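# Twist out the blender's filler cap and set it down

## Task

Remove the little filler cap from the blender lid and place it on the table. It is locked in: rotate it counter-clockwise until it stops, and only then can it be lifted out. The jar must finish standing upright on its base, everything must stay in place with no help from the robot, and the hand must release and pull away at the end.

## Robot and tools

Robot: one six-joint arm carrying a right-handed five-finger hand. Everything is reported in the scene frame: origin on the table top straight below the arm base, +z up, +y to the left when facing along +x. Positions are in metres, orientation is a wxyz quaternion, and velocities are in m/s and rad/s. The printed position can be slightly off, more so at long reach.

Hand point: a spot fixed to the palm, 0.05 m in front of it, where the index pad and thumb tip meet in a pinch. Its +z runs along the straightened fingers, which extend 0.06 to 0.07 m past it. Its +y points out of the palm. Its +x runs across the palm from the thumb toward the little finger. Across the palm the hand spans 0.08 m on the little-finger side and 0.02 to 0.09 m on the thumb side, depending on thumb turn. A wrist bracket on the little-finger side sits 0.03 m beyond the point along +y and 0.11 m out across the palm, and it can collide with things.

A row has 14 numbers, each in [-1, 1], in this order: dx, dy, dz, rx, ry, rz, little, ring, middle, index, thumb_bend, thumb_turn, force_limit, speed. There is one arm, so each step takes a single row. dx to rz are an offset, not a pose. They are expressed in the hand point's own axes and measured from the pose in the most recent result that shows it. Before any result in the scene shows it, and for the second or later call in one reply, they are measured from where the robot is when the action begins. A value of 1.0 means 0.6 m of travel or 180 degrees, and rx, ry, rz together form one rotation vector. All-zero offsets do not hold the arm still: they pull it back to that reference pose. Every step, the command is clipped to within 100 mm and 16 degrees of the measured pose. Commands are smoothed and lag by about 0.17 s, so after a big jump, read the new pose and send the remainder.

The finger numbers are absolute targets. For little, ring, middle, index and thumb_bend, +1 is straight and -1 is fully curled. For thumb_turn, +1 puts the thumb beside the palm and -1 puts it in front, opposite the fingers. A pinch is roughly index -0.22, thumb_bend -0.75, thumb_turn -0.57. force_limit maps -1..+1 linearly to about 0..10 N at the fingertip (0..15 N for the two thumb motors) and only stops closing motors. speed maps -1..+1 to near zero up to full speed, where a complete finger stroke takes 0.6 s. To grip gently, close at speed -0.9 or below. A motor starts only when its target changes by at least 0.01. It then keeps running until it reaches the target or hits the force limit, and then it locks, holding at least 15 N. Resending the same numbers keeps the grip. To squeeze harder, raise force_limit and send a target that is more closed than the measured position. Turn the thumb into place before you reach the object. A whole-hand wrap fits objects 0.035 to 0.08 m wide.

Tools:
- execute_actions {"actions": [...], "pictures": bool}. An empty list just returns the current state. [{"rows": [[14 numbers], ...], "steps": n}] runs up to 15 steps of 1/30 s each (15 if omitted); row k is applied at step k and the last row repeats. [{"steps": n}] alone is a wait of up to 300 steps, counted from the previous result. Only one action goes in each call. A refused call sends nothing.
- move {"target": row, "speed": m/s, "stop_force": N}. This drives the hand point in a straight line toward the row's offset target, using the same offset reference as above. The path lasts 0.5 to 10 s and is cut off at 10 s. speed is 0.002 to 0.5 (default 0.25), and the rotation rate is capped at twice that value in rad/s. The hand numbers are sent at the start. The path does not steer around obstacles. stop_force (9 to 40 N, allowed only after 0.2 s of scene time) ends the path when the wrist sensor reads that much extra push against the direction of motion; the arm then steps back two steps and holds. Only a slow approach makes this safe. It is unreliable on moves that rotate, and you should leave it out when moving away from something you are pressing on. The result adds a move: line with the ending: done, contact, off_target, moving, held or fault. It also lists which limits acted: paced means the pose was clipped, and held means a check blocked some steps. The distance to the target is given too.
- wait {"seconds": 0 to 10}: lets time pass without sending anything.
- zoom_image {"camera": cam_high|cam_low|cam_wrist, "region": [x0,y0,x1,y1]}: magnifies a region of at most 504x504 px of that camera's latest image.
- show_instructions {}: shows the reference pages.


Reading results: the state line, the Hand target line (where the controller is heading), Joint positions and torques, and Wrist force and Wrist torque in the hand point axes. Sensor noise is up to about 2.4 N, offsets up to about 4 N, and each axis saturates near 50 N. A push on a surface reads as a force from the surface back into the arm. hand_measured, hand_stopped_by (moving, target, force, stalled, fault), hand_load_n (positive means the finger is being pushed open; a value near 0 means the grip is lost), hand_force_limit and hand_speed each give six values in motor order. A pose unreachable line or a HELD mark means the clearance check changed or blocked the command. Cameras are cam_high and cam_low (672x504) and cam_wrist (504x504 fisheye).

Avoid the following. Contact forces of 150 N, or wrist joint torques of 24.6 N m, cause a 10 s fault stop. The arm is stiff, so aim only barely past a firm contact. Fast touches hit harder. Motors overheat when they hold load for a long time: MOTOR HOT appears at 70 °C and the brakes engage at 85 °C. Do not drop or slam anything, and do not push anything off the table. Loose objects may occasionally be nudged by outside disturbances.

Each tool is called after "Request:" as name(argument=value, ...), one argument or row to a line, values as JSON.

Reference images:

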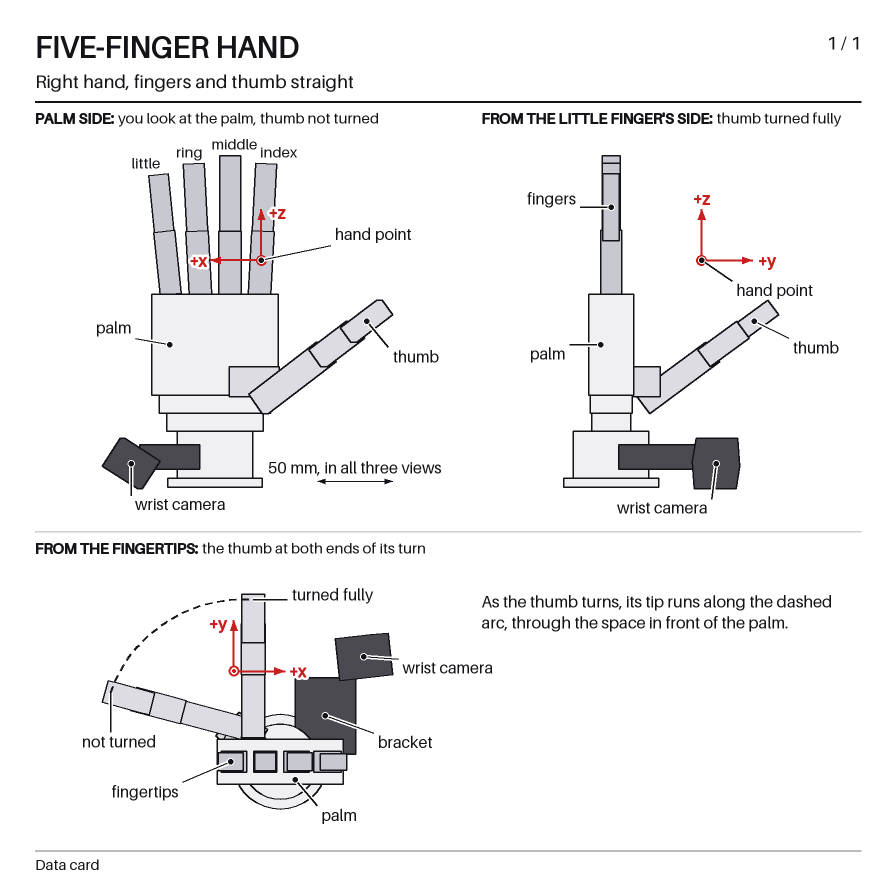

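## Session

Request:
execute_actions(
  actions=[],
)

Scene clock: 0.00 s of 6600.00 s.
end_effector_position=(+0.3758, -0.0959, +0.2429) hand_measured=(+1.000, +1.000, +1.000, +1.000, +1.000, +1.000) hand_load_n=(+0.0, +0.0, +0.0, +0.0, +0.0, +0.0) hand_stopped_by=(target, target, target, target, target, target) hand_force_limit=0.00 hand_speed=-0.80 end_effector_quat_wxyz=(+0.053, -0.213, +0.708, +0.671) end_effector_velocity=(-0.000, +0.000, +0.000) end_effector_angular_velocity=(-0.003, -0.003, +0.000)
Joint positions: [-0.963 -0.815  1.767  1.93   1.156 -3.518]
Joint velocities: [-0.    -0.002 -0.    -0.001 -0.    -0.001]
Joint torques (N m, as the arm reports them, + toward a larger angle): no reading
Motor temperatures (°C, as the motors report them): [31 28 30 36 37 38]
Wrist force (N, on the end effector, along its own x y z axes, offset not removed): no reading
Wrist torque (N m, same axes, about the end effector's origin, offset not removed): no reading
Hand target: +0.376, -0.096, +0.243; +0.053, -0.213, +0.708, +0.671

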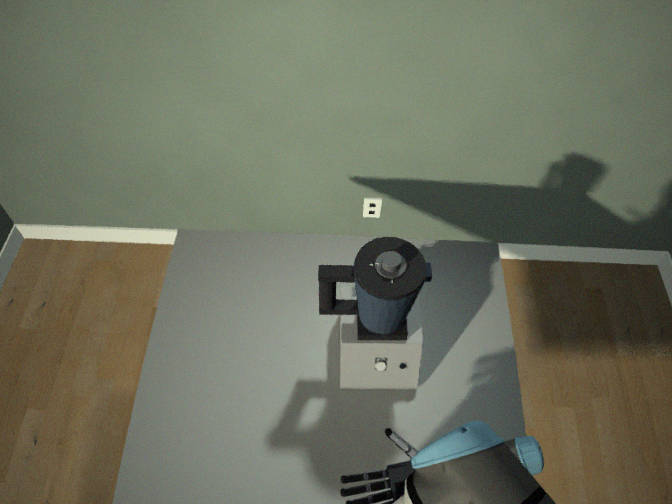

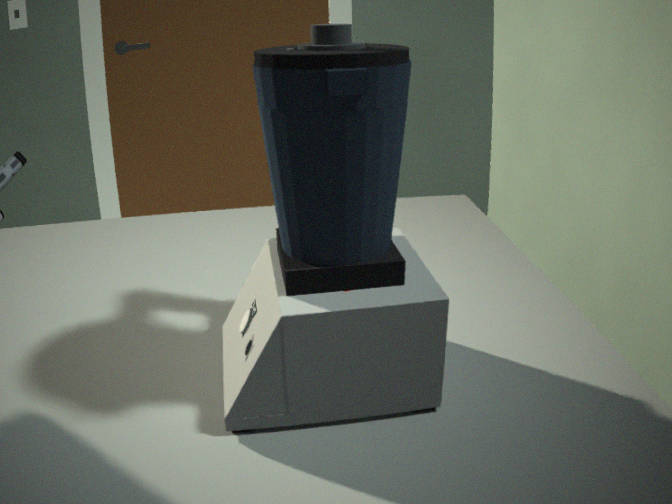

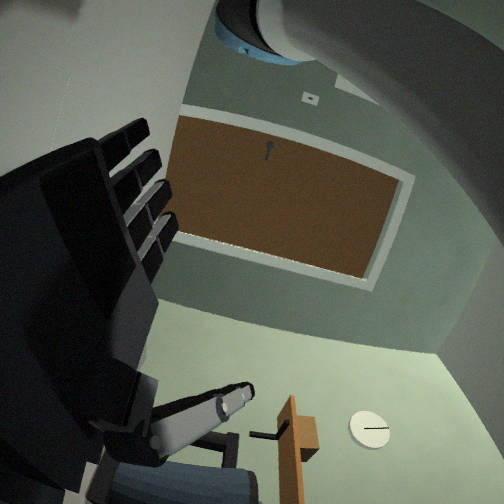

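Request:
zoom_image(
  camera="cam_high",
  region=[310, 225, 450, 330],
)

Request:
zoom_image(
  camera="cam_low",
  region=[240, 10, 430, 110],
)

Region (310, 225, 450, 330) of cam_high's 672x504 image, scaled by 3.600, with more detail than that image has; it fills the top 378 rows of this view, and the rest is white.

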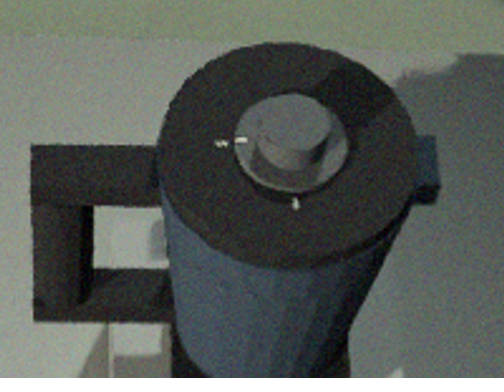

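Region (240, 10, 430, 110) of cam_low's 672x504 image, scaled by 2.653, with more detail than that image has; it fills the top 265 rows of this view, and the rest is white.

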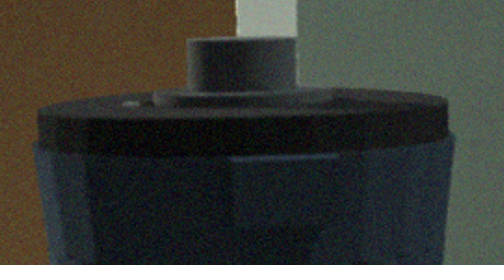

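Request:
move(
  target=[-0.1725,0.2387,-0.039,0,0,0.56,-1,-1,-1,0.3,-0.2,-0.6,0,0.5],
  speed=0.4,
)

Request:
move(
  target=[-0.0225,-0.148,0,0,0,0.56,-1,-1,-1,0.3,-0.2,-0.6,0,0.5],
  speed=0.4,
)

Scene clock: 122.77 s of 6600.00 s.
end_effector_position=(+0.4204, -0.0932, +0.4153) hand_measured=(-1.000, -1.000, -1.000, +0.300, -0.200, -0.600) hand_load_n=(+0.0, +0.0, +0.0, +0.0, +0.0, +0.0) hand_stopped_by=(target, target, target, target, target, target) hand_force_limit=0.00 hand_speed=0.50 end_effector_quat_wxyz=(-0.482, +0.409, +0.616, +0.469) end_effector_velocity=(+0.000, +0.000, +0.001) end_effector_angular_velocity=(-0.005, +0.012, -0.000)
Joint positions: [-1.016 -1.317  1.763  2.442  1.207 -1.775]
Joint velocities: [ 0.002 -0.002 -0.005  0.005 -0.001  0.014]
Joint torques (N m, as the arm reports them, + toward a larger angle): [ 10.37 -47.14 -22.91   3.75  -2.51   2.1 ]
Motor temperatures (°C, as the motors report them): [31 28 30 36 37 38]
Wrist force (N, on the end effector, along its own x y z axes, offset not removed): [-3.1 -0.9 0.6]
Wrist torque (N m, same axes, about the end effector's origin, offset not removed): [-0.08 0.54 -0.11]
Hand target: +0.420, -0.093, +0.415; -0.483, +0.410, +0.616, +0.469
Off the commanded pose: 0.000 m, 0 deg.
After step 90, 117.00 s passed at rest.
move: done
camera_calibration (this result's frames):
cam_wrist: T_world_to_cam=[[0.976606, 0.212035, 0.0358089, -0.403649], [0.161175, -0.611532, -0.77463, 0.19308], [-0.14235, 0.76228, -0.6314, 0.528181], [0, 0, 0, 1]] pos_world=[0.438273, -0.198959, 0.497513]

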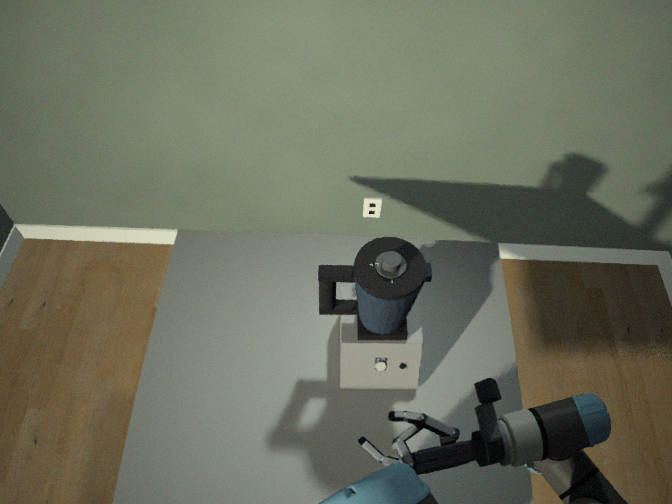

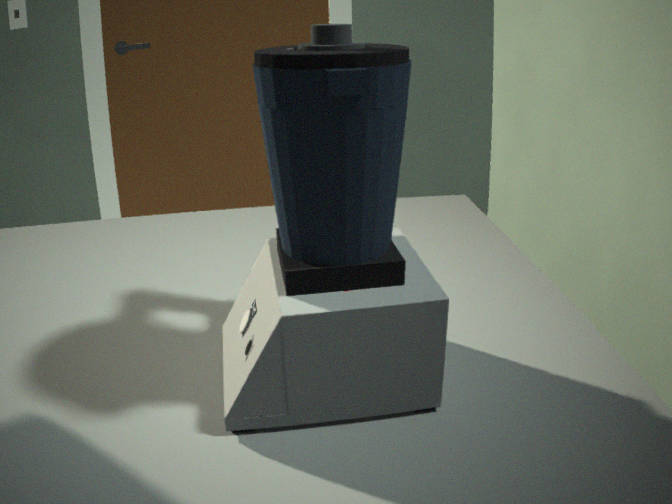

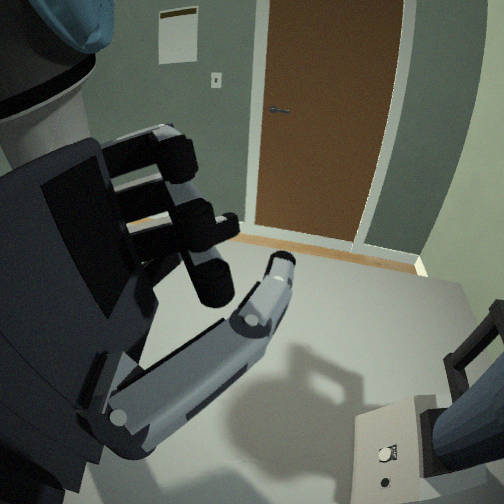

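Scene clock: 125.53 s of 6600.00 s.
end_effector_position=(+0.3382, -0.1138, +0.3858) hand_measured=(-1.000, -1.000, -1.000, +0.300, -0.200, -0.600) hand_load_n=(+0.0, +0.0, +0.0, +0.0, +0.0, +0.0) hand_stopped_by=(target, target, target, target, target, target) hand_force_limit=0.00 hand_speed=0.50 end_effector_quat_wxyz=(-0.669, +0.736, +0.078, -0.072) end_effector_velocity=(-0.001, -0.000, -0.000) end_effector_angular_velocity=(-0.004, +0.012, -0.000)
Joint positions: [-0.992 -1.32   1.733  2.473  1.185 -0.01 ]
Joint velocities: [ 0.001  0.001 -0.001 -0.002  0.     0.013]
Joint torques (N m, as the arm reports them, + toward a larger angle): [ 10.01 -21.3  -23.69  -0.98  -2.57   2.32]
Motor temperatures (°C, as the motors report them): [31 28 30 36 37 38]
Wrist force (N, on the end effector, along its own x y z axes, offset not removed): [-0.3 -2.5 -1.4]
Wrist torque (N m, same axes, about the end effector's origin, offset not removed): [-0.18 0.16 0.03]
Hand target: +0.338, -0.114, +0.386; -0.669, +0.736, +0.077, -0.073
Off the commanded pose: 0.000 m, 0 deg.
move: done
camera_calibration (this result's frames):
cam_wrist: T_world_to_cam=[[-0.127199, -0.125592, -0.983894, 0.410401], [-0.688455, -0.702912, 0.178729, 0.0800073], [-0.714038, 0.700101, 0.00294546, 0.455111], [0, 0, 0, 1]] pos_world=[0.432251, -0.210843, 0.388151]

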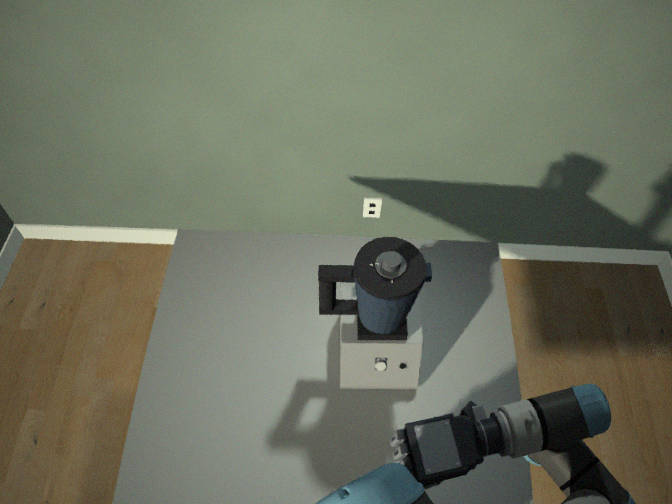

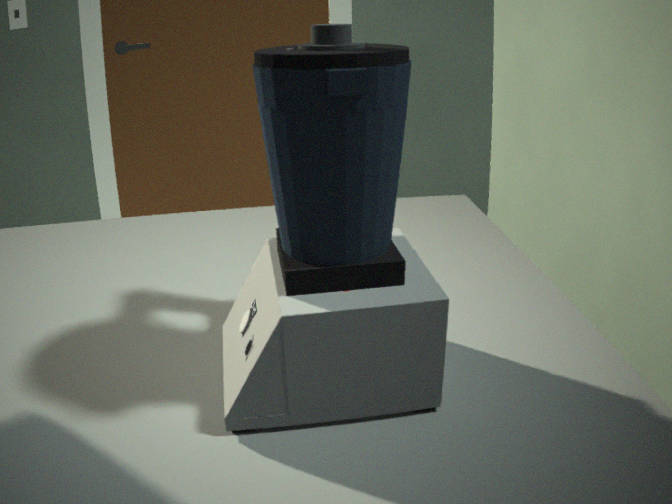

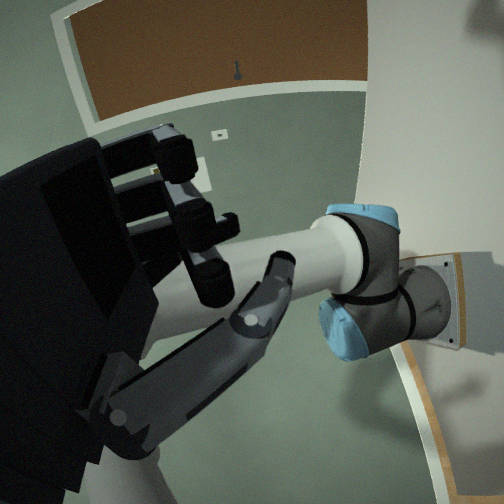

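Request:
move(
  target=[0.244,0,-0.0445,0,0.191,0,-1,-1,-1,0.3,-0.2,-0.6,0,0.5],
  speed=0.4,
)

Request:
move(
  target=[0.244,0,-0.0445,0,0.191,0,-1,-1,-1,0.3,-0.2,-0.6,0,0.5],
  speed=0.25,
)

Scene clock: 142.10 s of 6600.00 s.
end_effector_position=(+0.4867, -0.1088, +0.3881) hand_measured=(-1.000, -1.000, -1.000, +0.300, -0.200, -0.600) hand_load_n=(+0.0, +0.0, +0.0, +0.0, +0.0, +0.0) hand_stopped_by=(target, target, target, target, target, target) hand_force_limit=0.00 hand_speed=0.50 end_effector_quat_wxyz=(-0.662, +0.724, -0.123, +0.148) end_effector_velocity=(+0.002, +0.000, +0.000) end_effector_angular_velocity=(-0.001, -0.001, -0.006)
Joint positions: [-0.994 -1.322  1.736  2.483  0.586 -0.018]
Joint velocities: [ 0.002 -0.001 -0.001 -0.    -0.008  0.001]
Joint torques (N m, as the arm reports them, + toward a larger angle): [ 10.78 -21.63 -20.81  -1.4   -2.29   2.04]
Motor temperatures (°C, as the motors report them): [31 28 30 36 37 38]
Wrist force (N, on the end effector, along its own x y z axes, offset not removed): [-3.1 -2.0 0.5]
Wrist torque (N m, same axes, about the end effector's origin, offset not removed): [-0.12 0.54 -0.20]
Hand target: +0.487, -0.109, +0.388; -0.662, +0.724, -0.123, +0.148
Off the commanded pose: 0.000 m, 0 deg.
After step 90, 12.17 s passed at rest.
move: done
camera_calibration (this result's frames):
cam_wrist: T_world_to_cam=[[-0.121096, -0.0381977, -0.991906, 0.441786], [-0.972955, -0.193452, 0.126232, 0.399597], [-0.196707, 0.980366, -0.0137385, 0.342838], [0, 0, 0, 1]] pos_world=[0.509727, -0.241929, 0.392478]

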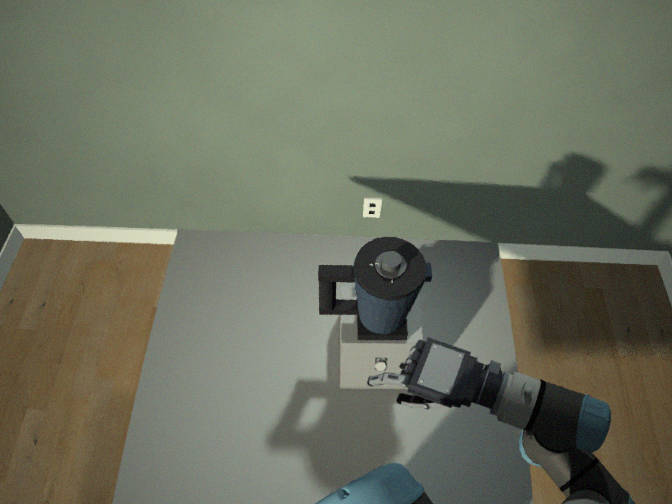

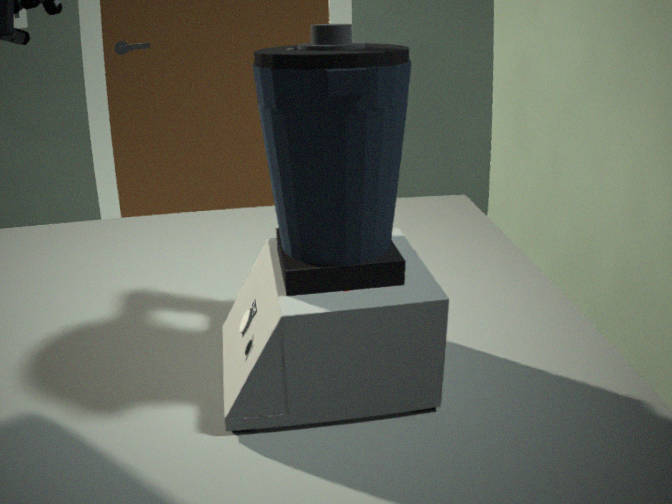

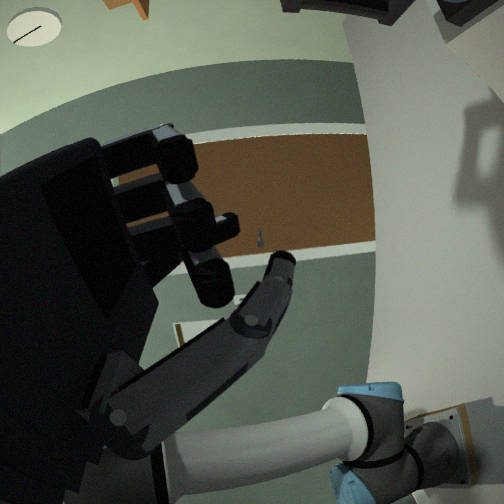

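Scene clock: 143.87 s of 6600.00 s.
end_effector_position=(+0.6119, -0.1881, +0.3977) hand_measured=(-1.000, -1.000, -1.000, +0.300, -0.200, -0.600) hand_load_n=(+0.0, +0.0, +0.0, +0.0, +0.0, +0.0) hand_stopped_by=(target, target, target, target, target, target) hand_force_limit=0.00 hand_speed=0.50 end_effector_quat_wxyz=(-0.593, +0.652, -0.315, +0.353) end_effector_velocity=(+0.002, -0.001, -0.001) end_effector_angular_velocity=(+0.000, -0.001, -0.006)
Joint positions: [-0.993 -1.344  1.761  2.573 -0.012 -0.108]
Joint velocities: [ 0.002  0.014 -0.017 -0.051 -0.008  0.054]
Joint torques (N m, as the arm reports them, + toward a larger angle): [ 10.57 -20.28 -27.78  -2.52  -2.41   2.11]
Motor temperatures (°C, as the motors report them): [31 28 30 36 37 38]
Wrist force (N, on the end effector, along its own x y z axes, offset not removed): [-3.8 -3.5 0.1]
Wrist torque (N m, same axes, about the end effector's origin, offset not removed): [-0.49 0.63 -0.32]
Hand target: +0.612, -0.188, +0.398; -0.593, +0.651, -0.315, +0.353
Off the commanded pose: 0.000 m, 1 deg.
move: done
camera_calibration (this result's frames):
cam_wrist: T_world_to_cam=[[-0.075957, 0.0243603, -0.996813, 0.449582], [-0.918402, 0.387587, 0.079454, 0.599482], [0.388288, 0.921511, -0.0070674, 0.0736534], [0, 0, 0, 1]] pos_world=[0.556115, -0.311176, 0.401039]

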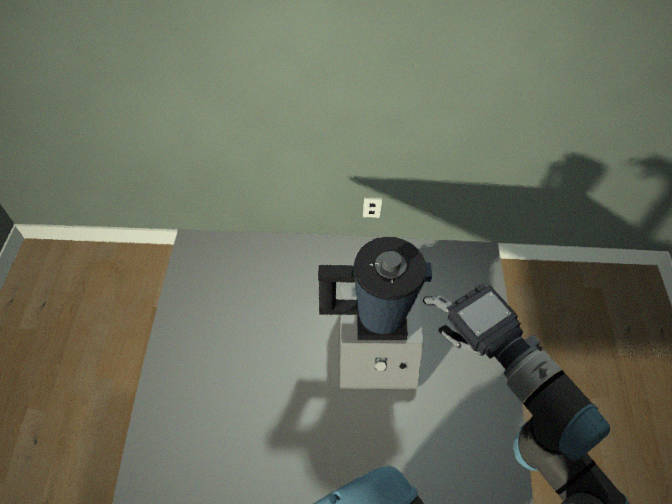

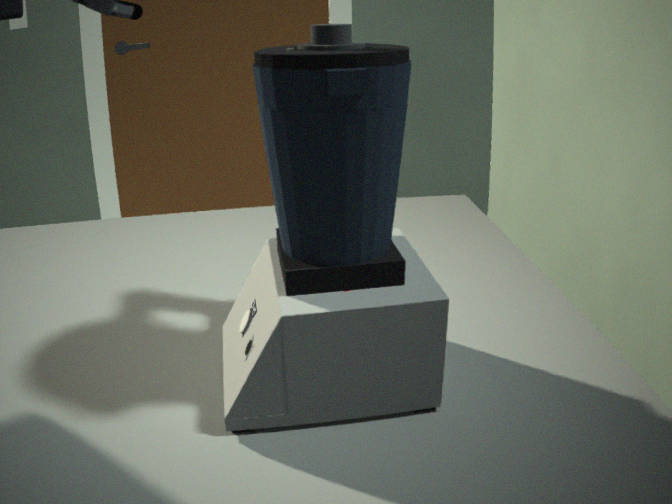

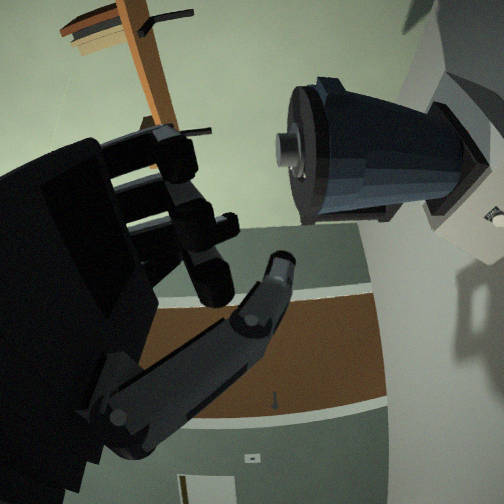

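Request:
move(
  target=[0.244,0,-0.0445,0,0.191,0,-1,-1,-1,0.3,-0.2,-0.6,0,0.5],
  speed=0.25,
)

Scene clock: 149.77 s of 6600.00 s.
end_effector_position=(+0.6705, -0.3241, +0.4118) hand_measured=(-1.000, -1.000, -1.000, +0.300, -0.200, -0.600) hand_load_n=(+0.0, +0.0, +0.0, +0.0, +0.0, +0.0) hand_stopped_by=(target, target, target, target, target, target) hand_force_limit=0.00 hand_speed=0.50 end_effector_quat_wxyz=(-0.474, +0.518, -0.476, +0.530) end_effector_velocity=(+0.001, -0.001, +0.001) end_effector_angular_velocity=(-0.000, -0.001, -0.006)
Joint positions: [-0.994 -1.324  1.73   2.477 -0.611 -0.001]
Joint velocities: [ 0.002 -0.    -0.001  0.002 -0.008 -0.001]
Joint torques (N m, as the arm reports them, + toward a larger angle): [ 10.52 -22.61 -23.67   2.    -2.96  -2.37]
Motor temperatures (°C, as the motors report them): [31 28 30 36 37 38]
Wrist force (N, on the end effector, along its own x y z axes, offset not removed): [-2.3 -2.0 -1.1]
Wrist torque (N m, same axes, about the end effector's origin, offset not removed): [-0.18 0.46 -0.04]
Hand target: +0.671, -0.324, +0.412; -0.474, +0.518, -0.476, +0.530
Off the commanded pose: 0.000 m, 0 deg.
After step 90, 1.17 s passed at rest.
move: done
camera_calibration (this result's frames):
cam_wrist: T_world_to_cam=[[0.00807692, 0.0506864, -0.998682, 0.424276], [-0.545383, 0.837322, 0.038086, 0.617463], [0.838148, 0.544356, 0.0344064, -0.264633], [0, 0, 0, 1]] pos_world=[0.555129, -0.394466, 0.409305]

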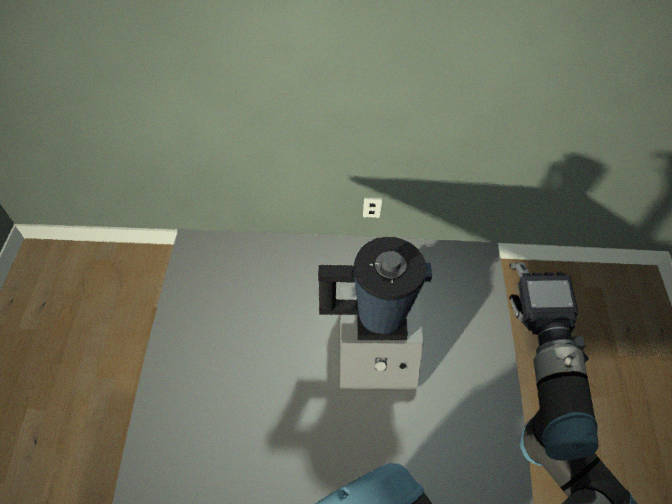

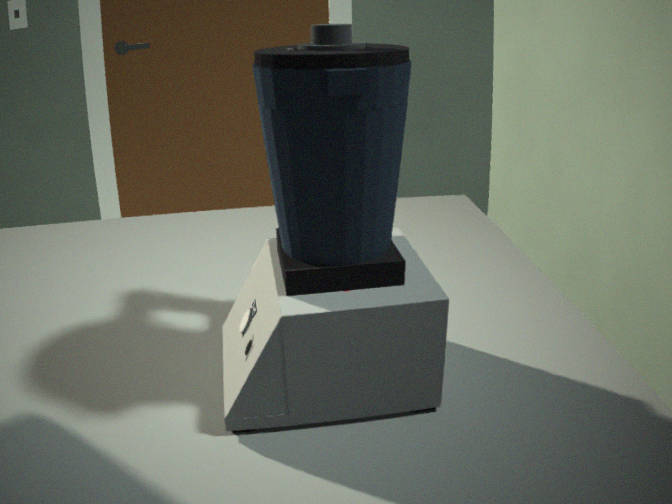

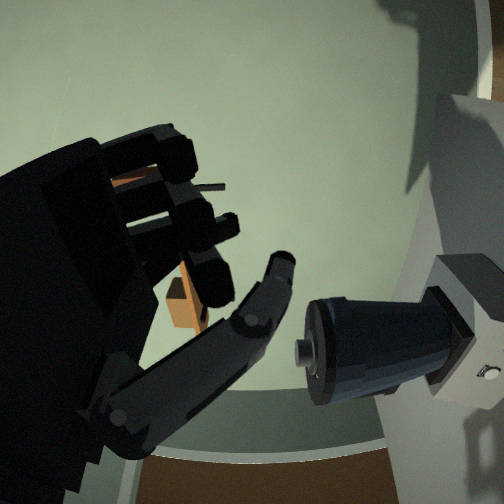

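Request:
move(
  target=[-0.395,-0.068,0.094,-0.1985,0.2563,0.1106,-1,-1,-1,0.5,0.0,-0.6,0,0.5],
  speed=0.3,
)

Scene clock: 191.63 s of 6600.00 s.
end_effector_position=(+0.7291, -0.0849, +0.4294) hand_measured=(-1.000, -1.000, -1.000, +0.500, +0.000, -0.600) hand_load_n=(+0.0, +0.0, +0.0, +0.0, +0.0, +0.0) hand_stopped_by=(target, target, target, target, target, target) hand_force_limit=0.00 hand_speed=0.50 end_effector_quat_wxyz=(+0.158, -0.304, +0.833, -0.435) end_effector_velocity=(+0.001, +0.001, -0.002) end_effector_angular_velocity=(+0.005, +0.010, -0.007)
Joint positions: [-0.084 -1.433  1.491  3.66  -2.269  0.426]
Joint velocities: [ 0.002  0.005 -0.008  0.021 -0.005  0.013]
Joint torques (N m, as the arm reports them, + toward a larger angle): [ 14.8  -21.69 -30.38  -0.06  -3.05   2.12]
Motor temperatures (°C, as the motors report them): [31 28 30 36 37 38]
Wrist force (N, on the end effector, along its own x y z axes, offset not removed): [-3.5 -1.2 -0.2]
Wrist torque (N m, same axes, about the end effector's origin, offset not removed): [-0.13 0.67 -0.17]
Hand target: +0.729, -0.085, +0.429; +0.158, -0.304, +0.833, -0.434
Off the commanded pose: 0.001 m, 0 deg.
After step 90, 36.43 s passed at rest.
move: done
camera_calibration (this result's frames):
cam_wrist: T_world_to_cam=[[-0.253066, 0.529319, -0.809802, 0.579223], [0.381157, 0.823897, 0.41942, -0.39194], [0.8892, -0.202521, -0.410254, -0.354293], [0, 0, 0, 1]] pos_world=[0.61101, -0.0554273, 0.488093]

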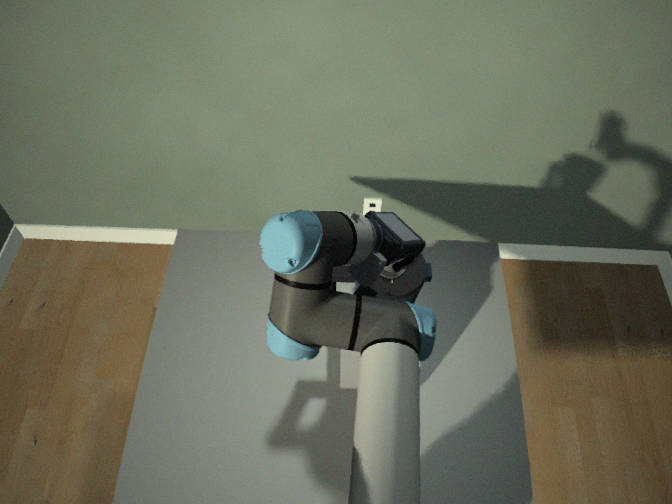

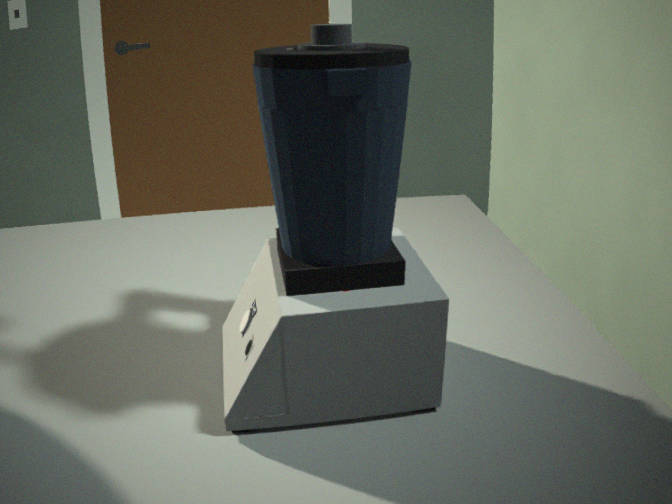

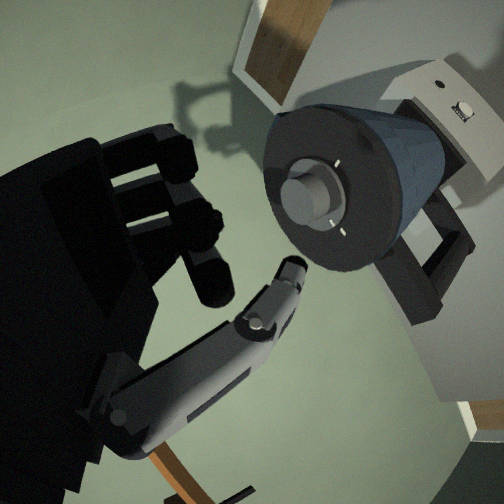

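Request:
move(
  target=[-0.0095,0.0313,0.0717,0,0,0,-1,-1,-1,0.5,0.0,-0.6,0,0.5],
  speed=0.15,
)

Request:
zoom_image(
  camera="cam_wrist",
  region=[170, 120, 370, 320],
)

Request:
zoom_image(
  camera="cam_low",
  region=[240, 0, 430, 100],
)

Scene clock: 214.17 s of 6600.00 s.
end_effector_position=(+0.7492, -0.0999, +0.3896) hand_measured=(-1.000, -1.000, -1.000, +0.500, +0.000, -0.600) hand_load_n=(+0.0, +0.0, +0.0, +0.0, +0.0, +0.0) hand_stopped_by=(target, target, target, target, target, target) hand_force_limit=0.00 hand_speed=0.50 end_effector_quat_wxyz=(+0.158, -0.304, +0.833, -0.435) end_effector_velocity=(+0.001, -0.001, -0.001) end_effector_angular_velocity=(+0.000, -0.001, +0.001)
Joint positions: [-0.117 -1.369  1.507  3.566 -2.241  0.403]
Joint velocities: [-0.001  0.002 -0.    -0.004  0.002 -0.001]
Joint torques (N m, as the arm reports them, + toward a larger angle): [ -4.59 -23.08 -11.91  -4.55   2.12  -2.21]
Motor temperatures (°C, as the motors report them): [31 28 30 36 37 38]
Wrist force (N, on the end effector, along its own x y z axes, offset not removed): [-3.0 -1.9 -0.1]
Wrist torque (N m, same axes, about the end effector's origin, offset not removed): [-0.17 0.49 -0.13]
Hand target: +0.749, -0.100, +0.389; +0.158, -0.304, +0.833, -0.435
Off the commanded pose: 0.000 m, 0 deg.
After step 90, 18.63 s passed at rest.
move: done
camera_calibration (this result's frames):
cam_wrist: T_world_to_cam=[[-0.253085, 0.529378, -0.809758, 0.559994], [0.3812, 0.823859, 0.419455, -0.370564], [0.889176, -0.202522, -0.410306, -0.3915], [0, 0, 0, 1]] pos_world=[0.631098, -0.0704431, 0.44826]

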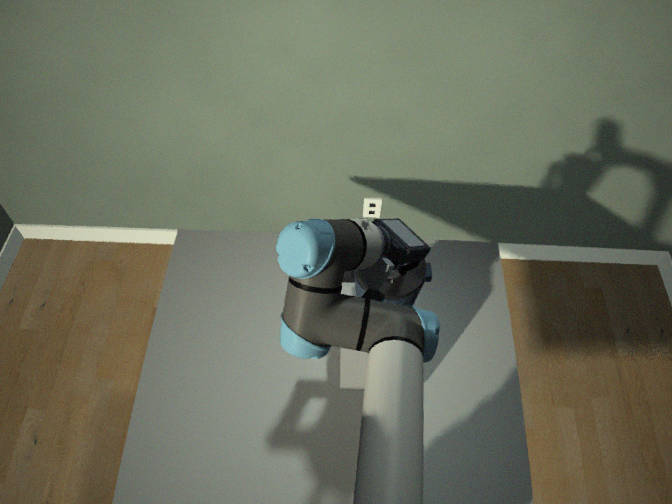

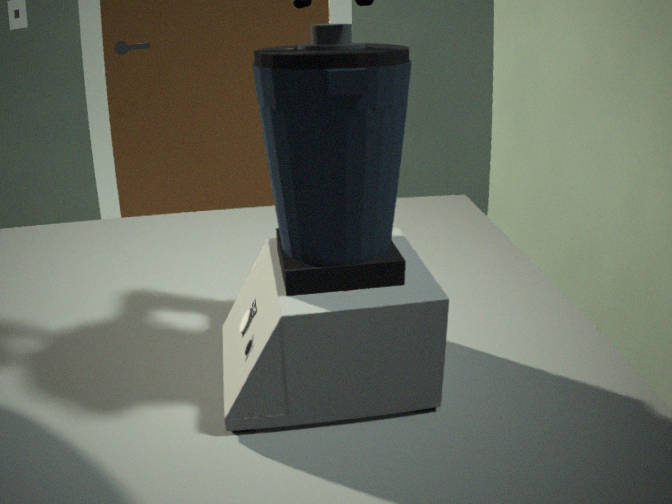

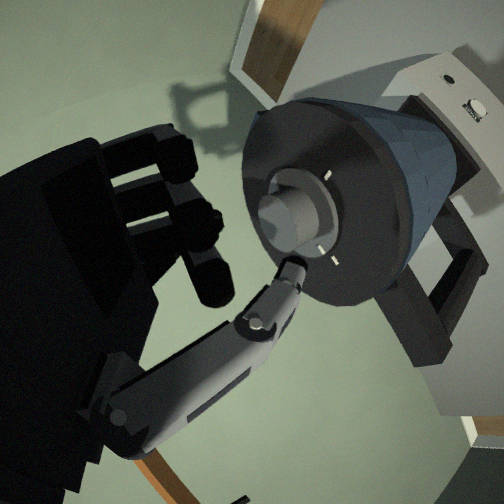

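Region (170, 120, 370, 320) of cam_wrist's 504x504 image, scaled by 2.520, with more detail than that image has.

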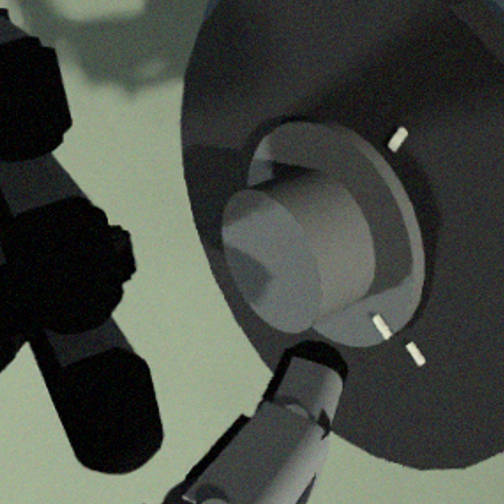

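Region (240, 0, 430, 100) of cam_low's 672x504 image, scaled by 2.653, with more detail than that image has; it fills the top 265 rows of this view, and the rest is white.

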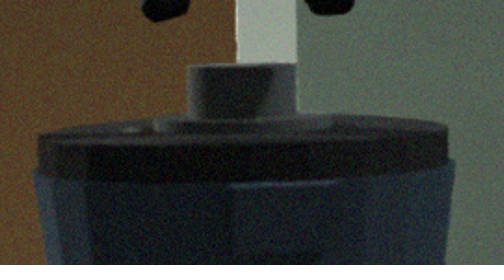

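Request:
move(
  target=[0.0038,0.036,0.0213,0,0,0,-1,-1,-1,0.5,0.0,-0.6,0,0.5],
  speed=0.05,
)

Request:
zoom_image(
  camera="cam_wrist",
  region=[170, 120, 370, 320],
)

Request:
zoom_image(
  camera="cam_low",
  region=[270, 0, 400, 70],
)

Scene clock: 235.33 s of 6600.00 s.
end_effector_position=(+0.7463, -0.0999, +0.3648) hand_measured=(-1.000, -1.000, -1.000, +0.500, +0.000, -0.600) hand_load_n=(+0.0, +0.0, +0.0, +0.0, +0.0, +0.0) hand_stopped_by=(target, target, target, target, target, target) hand_force_limit=0.00 hand_speed=0.50 end_effector_quat_wxyz=(+0.158, -0.304, +0.833, -0.435) end_effector_velocity=(-0.000, +0.000, -0.002) end_effector_angular_velocity=(-0.000, -0.002, +0.000)
Joint positions: [-0.123 -1.359  1.559  3.502 -2.236  0.399]
Joint velocities: [-0.001  0.001  0.005 -0.008  0.001 -0.   ]
Joint torques (N m, as the arm reports them, + toward a larger angle): [ -3.25 -23.41 -12.56  -4.81   2.26  -2.23]
Motor temperatures (°C, as the motors report them): [31 28 30 36 37 38]
Wrist force (N, on the end effector, along its own x y z axes, offset not removed): [-3.4 -0.7 -0.1]
Wrist torque (N m, same axes, about the end effector's origin, offset not removed): [-0.04 0.57 -0.20]
Hand target: +0.746, -0.100, +0.365; +0.158, -0.304, +0.833, -0.435
Off the commanded pose: 0.000 m, 0 deg.
After step 90, 17.30 s passed at rest.
move: done
camera_calibration (this result's frames):
cam_wrist: T_world_to_cam=[[-0.253104, 0.529406, -0.809733, 0.539207], [0.381237, 0.823838, 0.419463, -0.359043], [0.889155, -0.202532, -0.410346, -0.399061], [0, 0, 0, 1]] pos_world=[0.628183, -0.0704886, 0.423465]

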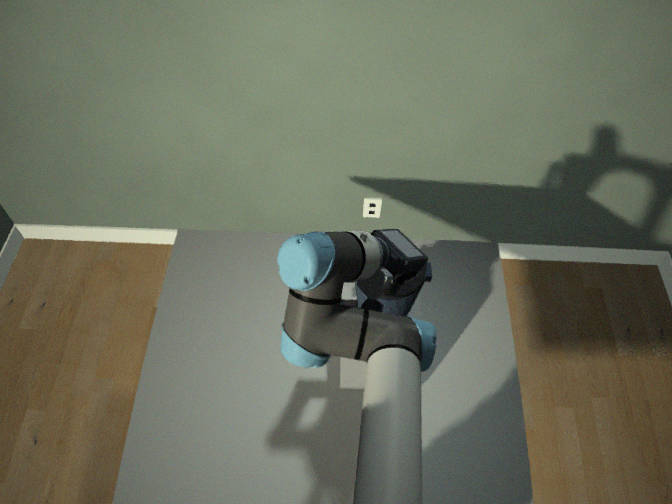

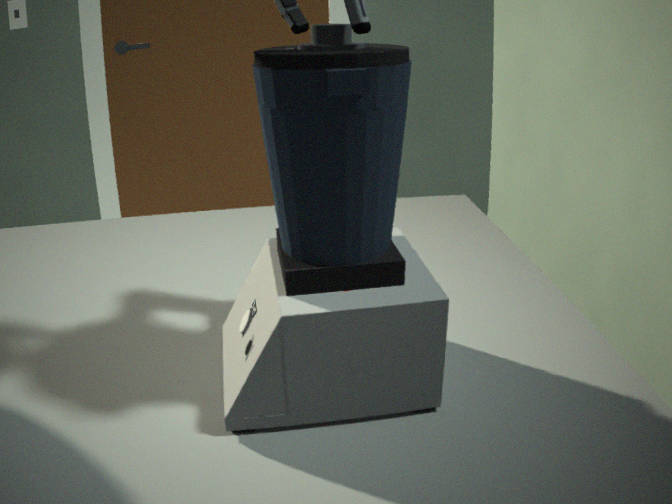

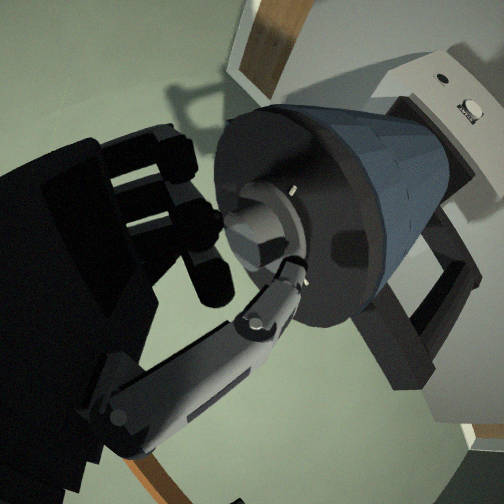

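Region (170, 120, 370, 320) of cam_wrist's 504x504 image, scaled by 2.520, with more detail than that image has.

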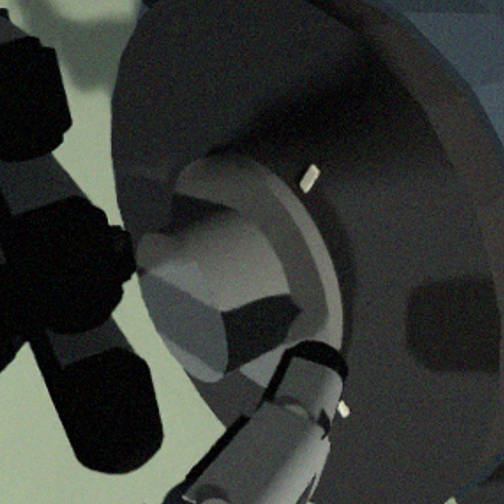

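Region (270, 0, 400, 70) of cam_low's 672x504 image, scaled by 3.877, with more detail than that image has; it fills the top 271 rows of this view, and the rest is white.

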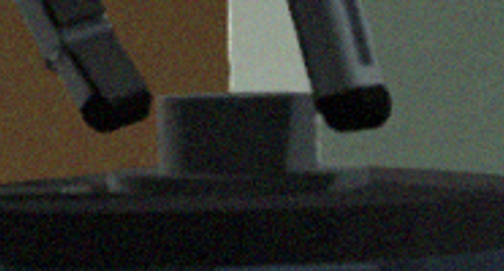

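Request:
move(
  target=[0,0.0068,0.0048,0,0,0,-1,-1,-1,0.5,0.0,-0.6,0,0.5],
  speed=0.03,
)

Request:
move(
  target=[0,0,0,0,0,0,-1,-1,-1,-0.2,-0.7,-0.6,-0.3,-0.85],
)

Request:
zoom_image(
  camera="cam_wrist",
  region=[170, 120, 370, 320],
)

Request:
zoom_image(
  camera="cam_low",
  region=[270, 0, 400, 70],
)

Scene clock: 252.43 s of 6600.00 s.
end_effector_position=(+0.7463, -0.0999, +0.3599) hand_measured=(-1.000, -1.000, -1.000, +0.500, +0.000, -0.600) hand_load_n=(+0.0, +0.0, +0.0, +0.0, +0.0, +0.0) hand_stopped_by=(target, target, target, target, target, target) hand_force_limit=0.00 hand_speed=0.50 end_effector_quat_wxyz=(+0.158, -0.304, +0.833, -0.435) end_effector_velocity=(+0.000, -0.000, -0.001) end_effector_angular_velocity=(-0.001, -0.002, -0.001)
Joint positions: [-0.124 -1.355  1.567  3.49  -2.236  0.399]
Joint velocities: [-0.     0.001  0.003 -0.007 -0.001 -0.   ]
Joint torques (N m, as the arm reports them, + toward a larger angle): [ -3.7  -25.76 -10.4   -4.73   2.16  -2.36]
Motor temperatures (°C, as the motors report them): [31 28 30 36 37 38]
Wrist force (N, on the end effector, along its own x y z axes, offset not removed): [-2.3 -2.4 -1.8]
Wrist torque (N m, same axes, about the end effector's origin, offset not removed): [-0.07 0.44 -0.13]
Hand target: +0.746, -0.100, +0.360; +0.158, -0.304, +0.833, -0.435
Off the commanded pose: 0.000 m, 0 deg.
After step 90, 13.40 s passed at rest.
move: done
camera_calibration (this result's frames):
cam_wrist: T_world_to_cam=[[-0.253112, 0.529414, -0.809726, 0.535316], [0.381247, 0.823833, 0.419464, -0.357014], [0.889149, -0.202534, -0.410359, -0.401054], [0, 0, 0, 1]] pos_world=[0.628202, -0.0705106, 0.418637]

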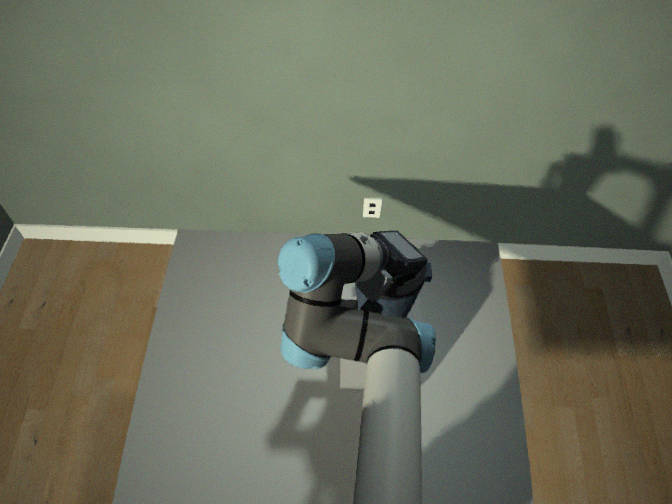

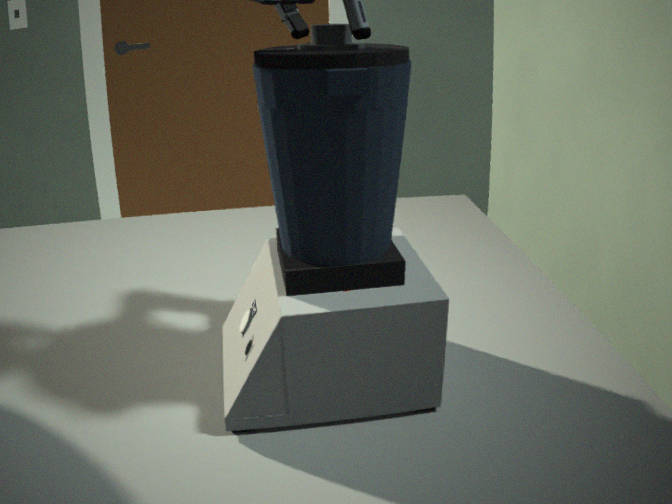

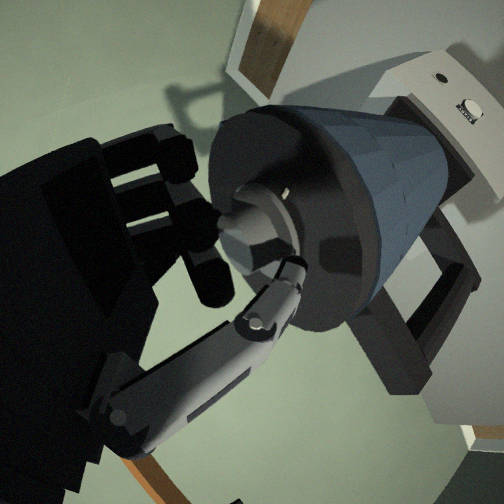

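Scene clock: 255.87 s of 6600.00 s.
end_effector_position=(+0.7463, -0.1000, +0.3599) hand_measured=(-1.000, -1.000, -1.000, +0.278, -0.496, -0.600) hand_load_n=(+0.0, +0.0, +0.0, +6.0, +5.0, +0.0) hand_stopped_by=(target, target, target, force, force, target) hand_force_limit=-0.30 hand_speed=-0.85 end_effector_quat_wxyz=(+0.158, -0.304, +0.833, -0.435) end_effector_velocity=(-0.000, -0.000, +0.001) end_effector_angular_velocity=(+0.000, -0.002, +0.000)
Joint positions: [-0.124 -1.355  1.567  3.49  -2.236  0.399]
Joint velocities: [-0.    -0.001 -0.    -0.     0.    -0.   ]
Joint torques (N m, as the arm reports them, + toward a larger angle): [  6.45 -51.07 -28.13  -0.59   0.4    0.02]
Motor temperatures (°C, as the motors report them): [31 28 30 36 37 38]
Wrist force (N, on the end effector, along its own x y z axes, offset not removed): [-3.2 -1.0 0.7]
Wrist torque (N m, same axes, about the end effector's origin, offset not removed): [0.00 0.63 -0.08]
Hand target: +0.746, -0.100, +0.360; +0.158, -0.304, +0.833, -0.435
Off the commanded pose: 0.000 m, 0 deg.
move: done
camera_calibration (this result's frames):
cam_wrist: T_world_to_cam=[[-0.253124, 0.529414, -0.809722, 0.535323], [0.38125, 0.823834, 0.419459, -0.357009], [0.889144, -0.202531, -0.410371, -0.401047], [0, 0, 0, 1]] pos_world=[0.628202, -0.0705157, 0.418636]

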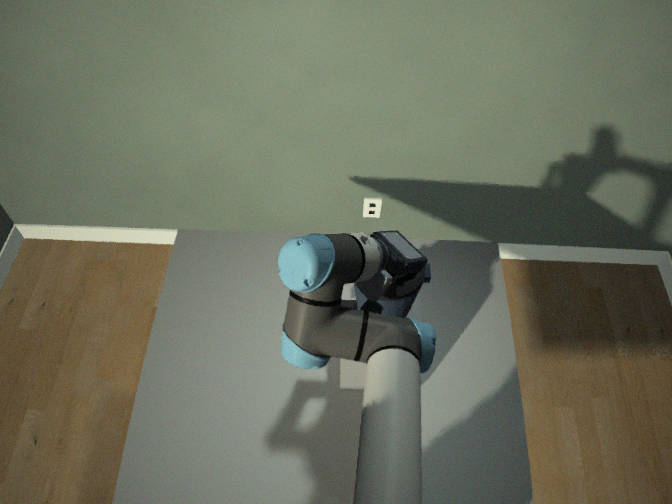

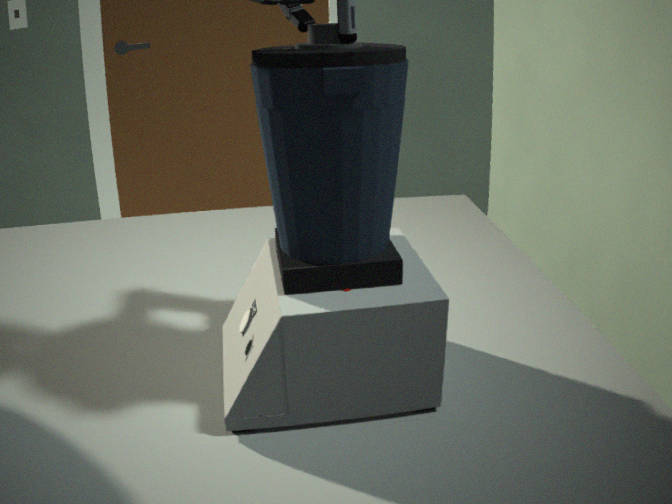

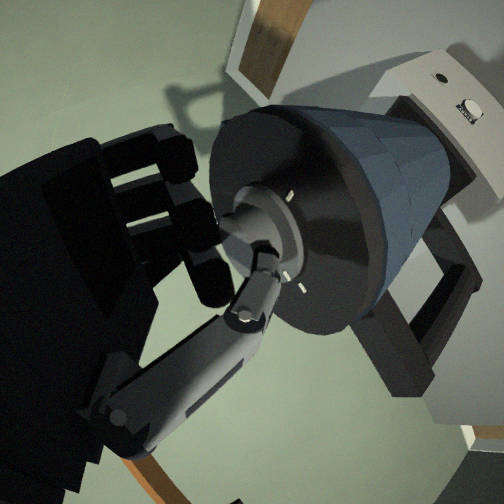

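Region (170, 120, 370, 320) of cam_wrist's 504x504 image, scaled by 2.520, with more detail than that image has.

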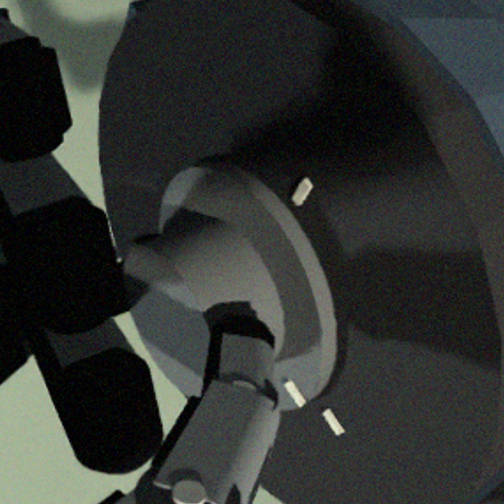

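Region (270, 0, 400, 70) of cam_low's 672x504 image, scaled by 3.877, with more detail than that image has; it fills the top 271 rows of this view, and the rest is white.

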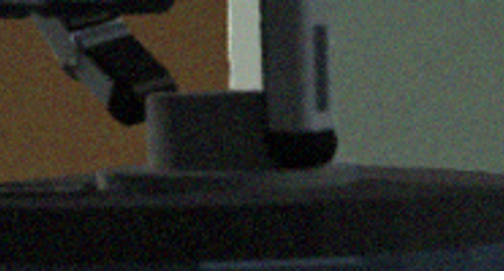

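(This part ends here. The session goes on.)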